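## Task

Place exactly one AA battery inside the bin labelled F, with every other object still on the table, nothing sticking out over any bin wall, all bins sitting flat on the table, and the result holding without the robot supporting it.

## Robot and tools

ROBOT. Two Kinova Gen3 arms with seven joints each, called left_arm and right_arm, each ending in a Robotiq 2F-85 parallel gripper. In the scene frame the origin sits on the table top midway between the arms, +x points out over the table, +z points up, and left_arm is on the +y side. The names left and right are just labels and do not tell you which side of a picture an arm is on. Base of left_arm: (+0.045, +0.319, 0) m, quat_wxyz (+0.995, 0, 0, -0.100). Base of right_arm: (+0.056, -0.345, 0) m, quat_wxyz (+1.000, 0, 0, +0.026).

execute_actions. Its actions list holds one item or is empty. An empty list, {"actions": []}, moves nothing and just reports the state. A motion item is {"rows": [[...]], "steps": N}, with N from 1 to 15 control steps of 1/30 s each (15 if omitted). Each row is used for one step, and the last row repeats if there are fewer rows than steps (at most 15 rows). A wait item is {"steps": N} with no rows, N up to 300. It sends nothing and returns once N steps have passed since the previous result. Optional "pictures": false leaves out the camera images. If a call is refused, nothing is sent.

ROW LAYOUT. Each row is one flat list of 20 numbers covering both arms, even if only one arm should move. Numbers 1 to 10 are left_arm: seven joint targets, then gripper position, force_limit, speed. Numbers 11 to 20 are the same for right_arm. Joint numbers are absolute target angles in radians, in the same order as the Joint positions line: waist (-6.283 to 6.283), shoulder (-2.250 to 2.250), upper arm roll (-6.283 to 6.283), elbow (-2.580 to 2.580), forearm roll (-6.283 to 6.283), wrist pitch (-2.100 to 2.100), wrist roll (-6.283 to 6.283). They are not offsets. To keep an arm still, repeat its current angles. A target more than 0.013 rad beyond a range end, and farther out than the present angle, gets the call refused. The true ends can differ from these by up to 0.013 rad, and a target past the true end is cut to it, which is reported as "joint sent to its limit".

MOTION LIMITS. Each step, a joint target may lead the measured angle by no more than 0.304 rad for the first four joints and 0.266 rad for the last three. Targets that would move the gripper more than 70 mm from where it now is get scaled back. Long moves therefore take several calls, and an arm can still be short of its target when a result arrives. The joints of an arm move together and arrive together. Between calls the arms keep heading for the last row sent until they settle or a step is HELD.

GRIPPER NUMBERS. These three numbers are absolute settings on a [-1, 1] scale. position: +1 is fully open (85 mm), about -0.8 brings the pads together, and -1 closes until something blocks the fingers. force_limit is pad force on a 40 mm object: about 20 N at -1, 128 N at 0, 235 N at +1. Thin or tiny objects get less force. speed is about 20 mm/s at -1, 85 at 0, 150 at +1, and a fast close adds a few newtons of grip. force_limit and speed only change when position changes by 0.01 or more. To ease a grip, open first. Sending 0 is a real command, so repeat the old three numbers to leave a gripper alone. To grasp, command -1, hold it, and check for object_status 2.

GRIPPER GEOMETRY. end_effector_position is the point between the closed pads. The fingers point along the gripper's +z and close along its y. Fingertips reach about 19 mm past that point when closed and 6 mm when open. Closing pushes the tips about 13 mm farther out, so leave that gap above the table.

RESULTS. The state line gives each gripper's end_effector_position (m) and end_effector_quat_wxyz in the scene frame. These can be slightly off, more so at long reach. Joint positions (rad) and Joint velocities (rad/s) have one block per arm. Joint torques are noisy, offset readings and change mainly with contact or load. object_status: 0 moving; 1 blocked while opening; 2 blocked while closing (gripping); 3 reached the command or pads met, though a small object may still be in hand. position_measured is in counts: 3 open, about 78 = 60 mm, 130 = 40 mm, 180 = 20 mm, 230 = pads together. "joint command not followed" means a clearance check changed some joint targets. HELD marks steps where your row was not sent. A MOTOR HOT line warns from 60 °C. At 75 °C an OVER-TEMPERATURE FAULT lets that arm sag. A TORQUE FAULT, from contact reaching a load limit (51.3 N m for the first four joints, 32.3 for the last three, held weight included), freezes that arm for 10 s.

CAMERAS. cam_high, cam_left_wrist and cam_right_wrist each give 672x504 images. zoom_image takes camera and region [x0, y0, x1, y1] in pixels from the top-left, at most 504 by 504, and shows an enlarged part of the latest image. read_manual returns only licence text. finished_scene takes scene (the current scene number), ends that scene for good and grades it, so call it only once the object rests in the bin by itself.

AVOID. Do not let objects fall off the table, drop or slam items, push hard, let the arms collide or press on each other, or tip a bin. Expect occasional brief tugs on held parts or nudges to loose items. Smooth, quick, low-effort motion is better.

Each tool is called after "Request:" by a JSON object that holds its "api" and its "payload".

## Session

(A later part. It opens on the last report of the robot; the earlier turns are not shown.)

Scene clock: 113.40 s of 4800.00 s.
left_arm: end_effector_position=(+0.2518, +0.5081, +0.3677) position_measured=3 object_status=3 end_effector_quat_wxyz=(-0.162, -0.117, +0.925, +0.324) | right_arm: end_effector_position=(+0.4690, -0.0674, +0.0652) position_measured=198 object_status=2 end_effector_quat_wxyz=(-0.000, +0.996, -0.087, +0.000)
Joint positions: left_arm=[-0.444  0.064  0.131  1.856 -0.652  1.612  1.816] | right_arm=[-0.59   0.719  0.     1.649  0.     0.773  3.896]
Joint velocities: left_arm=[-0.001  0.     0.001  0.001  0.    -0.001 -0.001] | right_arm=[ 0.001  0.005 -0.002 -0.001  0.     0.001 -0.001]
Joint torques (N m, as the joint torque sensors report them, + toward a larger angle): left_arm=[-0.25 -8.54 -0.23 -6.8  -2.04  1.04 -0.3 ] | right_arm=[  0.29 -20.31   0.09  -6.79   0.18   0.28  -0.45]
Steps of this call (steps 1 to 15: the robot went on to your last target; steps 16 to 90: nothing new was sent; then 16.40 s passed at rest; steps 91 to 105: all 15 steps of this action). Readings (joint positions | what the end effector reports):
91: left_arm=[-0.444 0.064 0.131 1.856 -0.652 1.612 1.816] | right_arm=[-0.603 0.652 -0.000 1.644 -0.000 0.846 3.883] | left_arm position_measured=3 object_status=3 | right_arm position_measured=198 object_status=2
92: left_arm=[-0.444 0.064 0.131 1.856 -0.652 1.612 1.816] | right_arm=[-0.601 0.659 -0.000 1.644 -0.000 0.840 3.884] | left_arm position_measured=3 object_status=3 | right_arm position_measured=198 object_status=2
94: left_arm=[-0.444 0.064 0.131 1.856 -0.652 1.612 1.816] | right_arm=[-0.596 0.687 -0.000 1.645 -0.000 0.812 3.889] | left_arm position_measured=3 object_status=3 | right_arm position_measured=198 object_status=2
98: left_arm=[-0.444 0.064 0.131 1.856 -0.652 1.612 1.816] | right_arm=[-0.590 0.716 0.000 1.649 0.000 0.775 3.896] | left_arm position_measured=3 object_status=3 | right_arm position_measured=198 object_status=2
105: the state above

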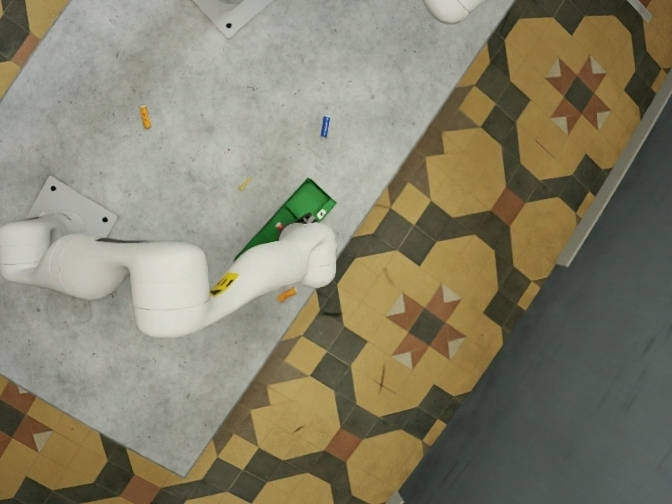

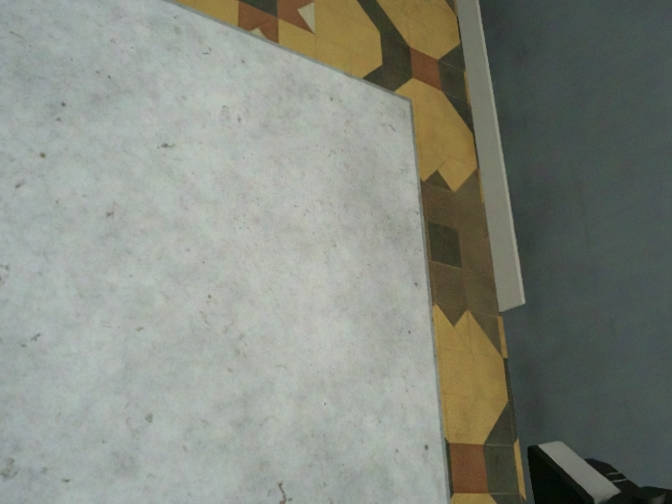

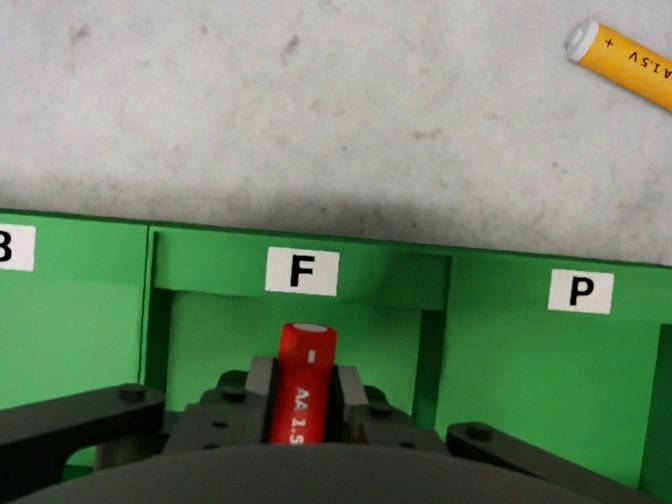

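Request:
{"api": "execute_actions", "payload": {"actions": [{"rows": [[-0.444,0.064,0.131,1.856,-0.652,1.612,1.816,1,0,0,-0.5875,0.7213,0,1.645,0,0.7753,3.898,-1,-0.6,-0.2],[-0.444,0.064,0.131,1.856,-0.652,1.612,1.816,1,0,0,-0.5875,0.7213,0,1.645,0,0.7753,3.898,-1,-0.6,-0.2],[-0.444,0.064,0.131,1.856,-0.652,1.612,1.816,1,0,0,-0.5875,0.7275,0,1.647,0,0.7672,3.898,-1,-0.6,-0.2],[-0.444,0.064,0.131,1.856,-0.652,1.612,1.816,1,0,0,-0.5875,0.7337,0,1.649,0,0.759,3.898,-1,-0.6,-0.2],[-0.444,0.064,0.131,1.856,-0.652,1.612,1.816,1,0,0,-0.5875,0.7399,0,1.651,0,0.7509,3.898,-1,-0.6,-0.2],[-0.444,0.064,0.131,1.856,-0.652,1.612,1.816,1,0,0,-0.5875,0.7461,0,1.653,0,0.7427,3.898,-1,-0.6,-0.2],[-0.444,0.064,0.131,1.856,-0.652,1.612,1.816,1,0,0,-0.5875,0.7523,0,1.655,0,0.7346,3.898,-1,-0.6,-0.2],[-0.444,0.064,0.131,1.856,-0.652,1.612,1.816,1,0,0,-0.5875,0.7584,0,1.657,0,0.7265,3.898,-1,-0.6,-0.2],[-0.444,0.064,0.131,1.856,-0.652,1.612,1.816,1,0,0,-0.5875,0.7646,0,1.659,0,0.7183,3.898,-1,-0.6,-0.2],[-0.444,0.064,0.131,1.856,-0.652,1.612,1.816,1,0,0,-0.5875,0.7708,0,1.661,0,0.7102,3.898,-1,-0.6,-0.2],[-0.444,0.064,0.131,1.856,-0.652,1.612,1.816,1,0,0,-0.5875,0.777,0,1.6625,0,0.702,3.898,-1,-0.6,-0.2],[-0.444,0.064,0.131,1.856,-0.652,1.612,1.816,1,0,0,-0.5875,0.7832,0,1.6645,0,0.6939,3.898,-1,-0.6,-0.2]], "steps": 15}]}}

Scene clock: 137.97 s of 4800.00 s.
left_arm: end_effector_position=(+0.2518, +0.5081, +0.3677) position_measured=3 object_status=3 end_effector_quat_wxyz=(-0.162, -0.117, +0.925, +0.324) | right_arm: end_effector_position=(+0.4704, -0.0678, +0.0315) position_measured=198 object_status=2 end_effector_quat_wxyz=(-0.000, +0.996, -0.087, +0.000)
Joint positions: left_arm=[-0.444  0.064  0.131  1.856 -0.652  1.612  1.816] | right_arm=[-0.588  0.78  -0.     1.664 -0.     0.697  3.898]
Joint velocities: left_arm=[-0.001 -0.     0.001 -0.    -0.002  0.001 -0.   ] | right_arm=[ 0.002  0.032  0.001  0.015 -0.    -0.057 -0.001]
Joint torques (N m, as the joint torque sensors report them, + toward a larger angle): left_arm=[-0.29 -8.45 -0.26 -7.23 -2.07  0.9  -0.3 ] | right_arm=[  0.47 -22.46   0.26  -6.75   0.2    0.37  -0.4 ]
Steps of this call (steps 1 to 15: the robot went on to your last target; steps 16 to 90: nothing new was sent; then 21.07 s passed at rest; steps 91 to 105: all 15 steps of this action). Readings (joint positions | what the end effector reports):
91: left_arm=[-0.444 0.064 0.131 1.856 -0.652 1.612 1.816] | right_arm=[-0.589 0.720 -0.000 1.648 -0.000 0.774 3.896] | left_arm position_measured=3 object_status=3 | right_arm position_measured=198 object_status=2
92: left_arm=[-0.444 0.064 0.131 1.856 -0.652 1.612 1.816] | right_arm=[-0.588 0.721 -0.000 1.647 -0.000 0.774 3.897] | left_arm position_measured=3 object_status=3 | right_arm position_measured=198 object_status=2
94: left_arm=[-0.444 0.064 0.131 1.856 -0.652 1.612 1.816] | right_arm=[-0.588 0.725 0.000 1.646 0.000 0.771 3.898] | left_arm position_measured=3 object_status=3 | right_arm position_measured=198 object_status=2
98: left_arm=[-0.444 0.064 0.131 1.856 -0.652 1.612 1.816] | right_arm=[-0.588 0.745 0.000 1.652 0.000 0.745 3.898] | left_arm position_measured=3 object_status=3 | right_arm position_measured=198 object_status=2
105: the state above

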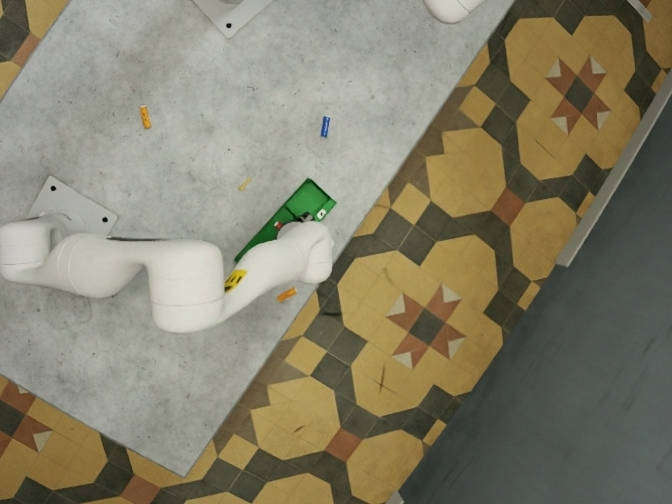

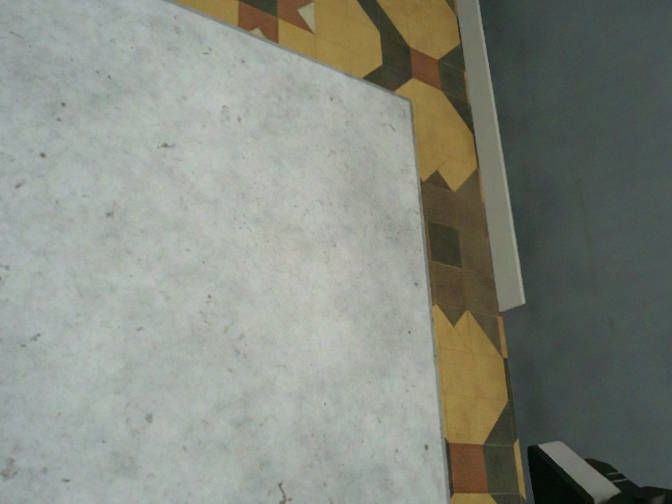

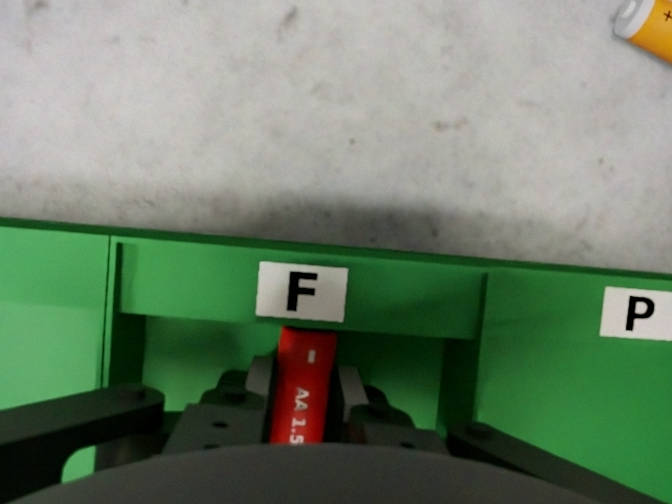

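Inside. Lower 4 mm more, open slightly, then lift.

Request:
{"api": "execute_actions", "payload": {"actions": [{"rows": [[-0.444,0.064,0.131,1.856,-0.652,1.612,1.816,1,0,0,-0.5875,0.7903,0,1.6665,0,0.6848,3.898,-1,-0.6,-0.2]], "steps": 8}], "pictures": false}}

Request:
{"api": "execute_actions", "payload": {"actions": [{"rows": [[-0.444,0.064,0.131,1.856,-0.652,1.612,1.816,1,0,0,-0.5875,0.7903,0,1.6665,0,0.6848,3.898,-0.3,-0.6,-0.2]], "steps": 12}], "pictures": false}}

Request:
{"api": "execute_actions", "payload": {"actions": [{"rows": [[-0.444,0.064,0.131,1.856,-0.652,1.612,1.816,1,0,0,-0.5875,0.591,0,1.562,0,0.988,3.898,-0.3,-0.6,-0.2]], "steps": 15}]}}

Scene clock: 145.77 s of 4800.00 s.
left_arm: end_effector_position=(+0.2518, +0.5081, +0.3677) position_measured=3 object_status=3 end_effector_quat_wxyz=(-0.162, -0.117, +0.925, +0.324) | right_arm: end_effector_position=(+0.4707, -0.0677, +0.0278) position_measured=198 object_status=2 end_effector_quat_wxyz=(-0.001, +0.996, -0.087, +0.001)
Joint positions: left_arm=[-0.444  0.064  0.131  1.856 -0.652  1.612  1.816] | right_arm=[-0.587  0.787  0.     1.666 -0.     0.686  3.898]
Joint velocities: left_arm=[-0.001  0.    -0.     0.001 -0.    -0.     0.   ] | right_arm=[ 0.001 -0.    -0.     0.001 -0.    -0.001 -0.   ]
Joint torques (N m, as the joint torque sensors report them, + toward a larger angle): left_arm=[-0.3  -8.55  0.07 -7.14 -2.13  1.12 -0.27] | right_arm=[  0.39 -17.94   0.1   -6.21   0.18  -0.54  -0.48]
Steps of this call (steps 1 to 15: the robot went on to your last target; steps 16 to 90: nothing new was sent; then 4.53 s passed at rest; steps 91 to 98: all 8 steps of this action). Readings (joint positions | what the end effector reports):
91: left_arm=[-0.444 0.064 0.131 1.856 -0.652 1.612 1.816] | right_arm=[-0.587 0.784 0.000 1.665 -0.000 0.693 3.898] | left_arm position_measured=3 object_status=3 | right_arm position_measured=198 object_status=2
92: left_arm=[-0.444 0.064 0.131 1.856 -0.652 1.612 1.816] | right_arm=[-0.587 0.787 0.000 1.665 0.000 0.690 3.898] | left_arm position_measured=3 object_status=3 | right_arm position_measured=198 object_status=2
94: left_arm=[-0.444 0.064 0.131 1.856 -0.652 1.612 1.816] | right_arm=[-0.587 0.787 0.000 1.666 -0.000 0.687 3.898] | left_arm position_measured=3 object_status=3 | right_arm position_measured=198 object_status=2
98: the state above

Scene clock: 146.17 s of 4800.00 s.
left_arm: end_effector_position=(+0.2518, +0.5081, +0.3677) position_measured=3 object_status=3 end_effector_quat_wxyz=(-0.162, -0.117, +0.925, +0.324) | right_arm: end_effector_position=(+0.4708, -0.0683, +0.0268) position_measured=167 object_status=0 end_effector_quat_wxyz=(+0.000, +0.996, -0.088, +0.000)
Joint positions: left_arm=[-0.444  0.064  0.131  1.856 -0.652  1.612  1.816] | right_arm=[-0.587  0.789  0.001  1.667  0.     0.685  3.898]
Joint velocities: left_arm=[-0.     0.    -0.001 -0.001 -0.001 -0.001  0.001] | right_arm=[-0.     0.    -0.     0.001  0.     0.001 -0.001]
Joint torques (N m, as the joint torque sensors report them, + toward a larger angle): left_arm=[-0.31 -8.41 -0.22 -7.02 -2.13  0.95 -0.46] | right_arm=[ -0.08 -19.52  -0.29  -6.12   0.13  -0.04  -0.46]
Steps of this call (steps 1 to 12: all 12 steps of this action). Readings (joint positions | what the end effector reports):
1: left_arm=[-0.444 0.064 0.131 1.856 -0.652 1.612 1.816] | right_arm=[-0.587 0.787 0.000 1.666 -0.000 0.686 3.898] | left_arm position_measured=3 object_status=3 | right_arm position_measured=198 object_status=0
2: left_arm=[-0.444 0.064 0.131 1.856 -0.652 1.612 1.816] | right_arm=[-0.587 0.787 0.000 1.666 -0.000 0.686 3.898] | left_arm position_measured=3 object_status=3 | right_arm position_measured=198 object_status=0
4: left_arm=[-0.444 0.064 0.131 1.856 -0.652 1.612 1.816] | right_arm=[-0.587 0.788 0.000 1.666 0.000 0.685 3.898] | left_arm position_measured=3 object_status=3 | right_arm position_measured=189 object_status=0
8: left_arm=[-0.444 0.064 0.131 1.856 -0.652 1.612 1.816] | right_arm=[-0.587 0.789 0.001 1.667 0.000 0.685 3.898] | left_arm position_measured=3 object_status=3 | right_arm position_measured=170 object_status=0
12: the state above

Scene clock: 146.67 s of 4800.00 s.
left_arm: end_effector_position=(+0.2518, +0.5081, +0.3677) position_measured=3 object_status=3 end_effector_quat_wxyz=(-0.162, -0.117, +0.925, +0.324) | right_arm: end_effector_position=(+0.4696, -0.0685, +0.1481) position_measured=167 object_status=3 end_effector_quat_wxyz=(+0.001, +0.996, -0.088, -0.001)
Joint positions: left_arm=[-0.444  0.064  0.131  1.856 -0.652  1.612  1.816] | right_arm=[-0.587  0.595  0.     1.562  0.     0.987  3.898]
Joint velocities: left_arm=[-0.001 -0.001  0.001 -0.001 -0.001 -0.     0.   ] | right_arm=[ 0.001 -0.029  0.     0.001 -0.     0.02   0.001]
Joint torques (N m, as the joint torque sensors report them, + toward a larger angle): left_arm=[-0.33 -8.39  0.12 -7.06 -2.    0.99 -0.27] | right_arm=[  0.42 -19.33   0.02  -7.92   0.15   0.09  -0.43]
Steps of this call (steps 1 to 15: all 15 steps of this action). Readings (joint positions | what the end effector reports):
1: left_arm=[-0.444 0.064 0.131 1.856 -0.652 1.612 1.816] | right_arm=[-0.587 0.788 0.001 1.666 0.000 0.686 3.898] | left_arm position_measured=3 object_status=3 | right_arm position_measured=167 object_status=0
2: left_arm=[-0.444 0.064 0.131 1.856 -0.652 1.612 1.816] | right_arm=[-0.587 0.783 0.000 1.664 0.000 0.692 3.898] | left_arm position_measured=3 object_status=3 | right_arm position_measured=167 object_status=0
4: left_arm=[-0.444 0.064 0.131 1.856 -0.652 1.612 1.816] | right_arm=[-0.587 0.756 -0.000 1.652 -0.000 0.726 3.898] | left_arm position_measured=3 object_status=3 | right_arm position_measured=167 object_status=0
8: left_arm=[-0.444 0.064 0.131 1.856 -0.652 1.612 1.816] | right_arm=[-0.587 0.663 0.000 1.601 0.000 0.867 3.898] | left_arm position_measured=3 object_status=3 | right_arm position_measured=167 object_status=3
15: the state above

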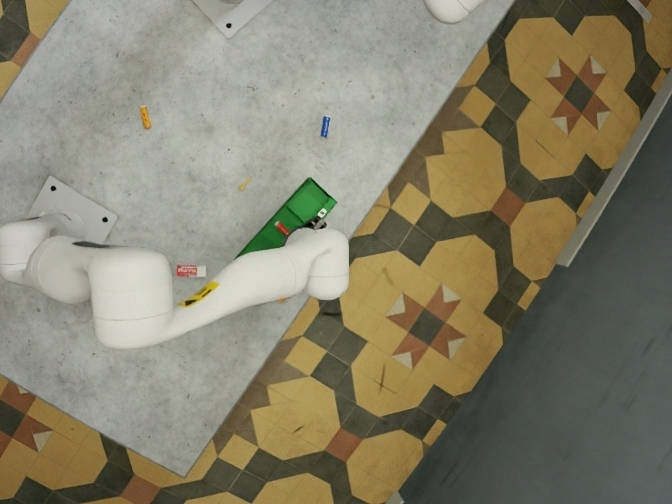

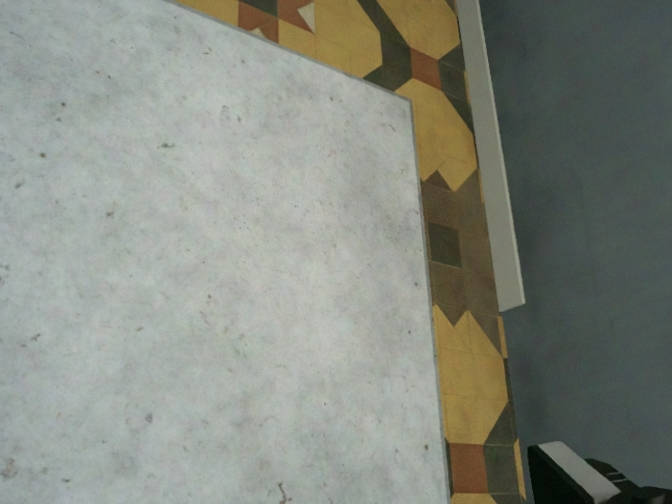

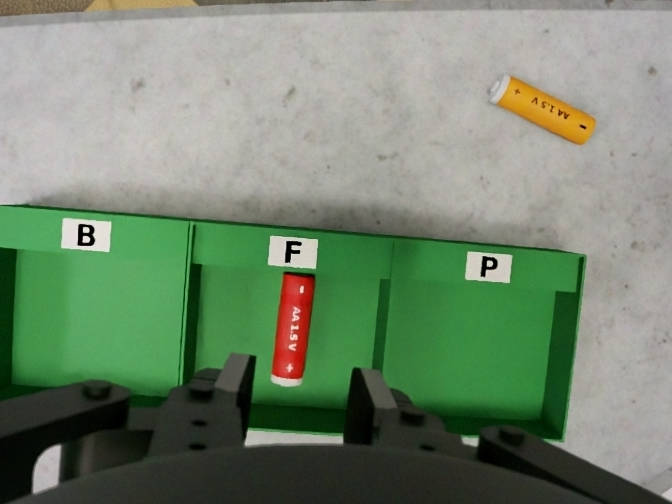

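Request:
{"api": "finished_scene", "payload": {"scene": 1}}

The scene is finished: the task was done.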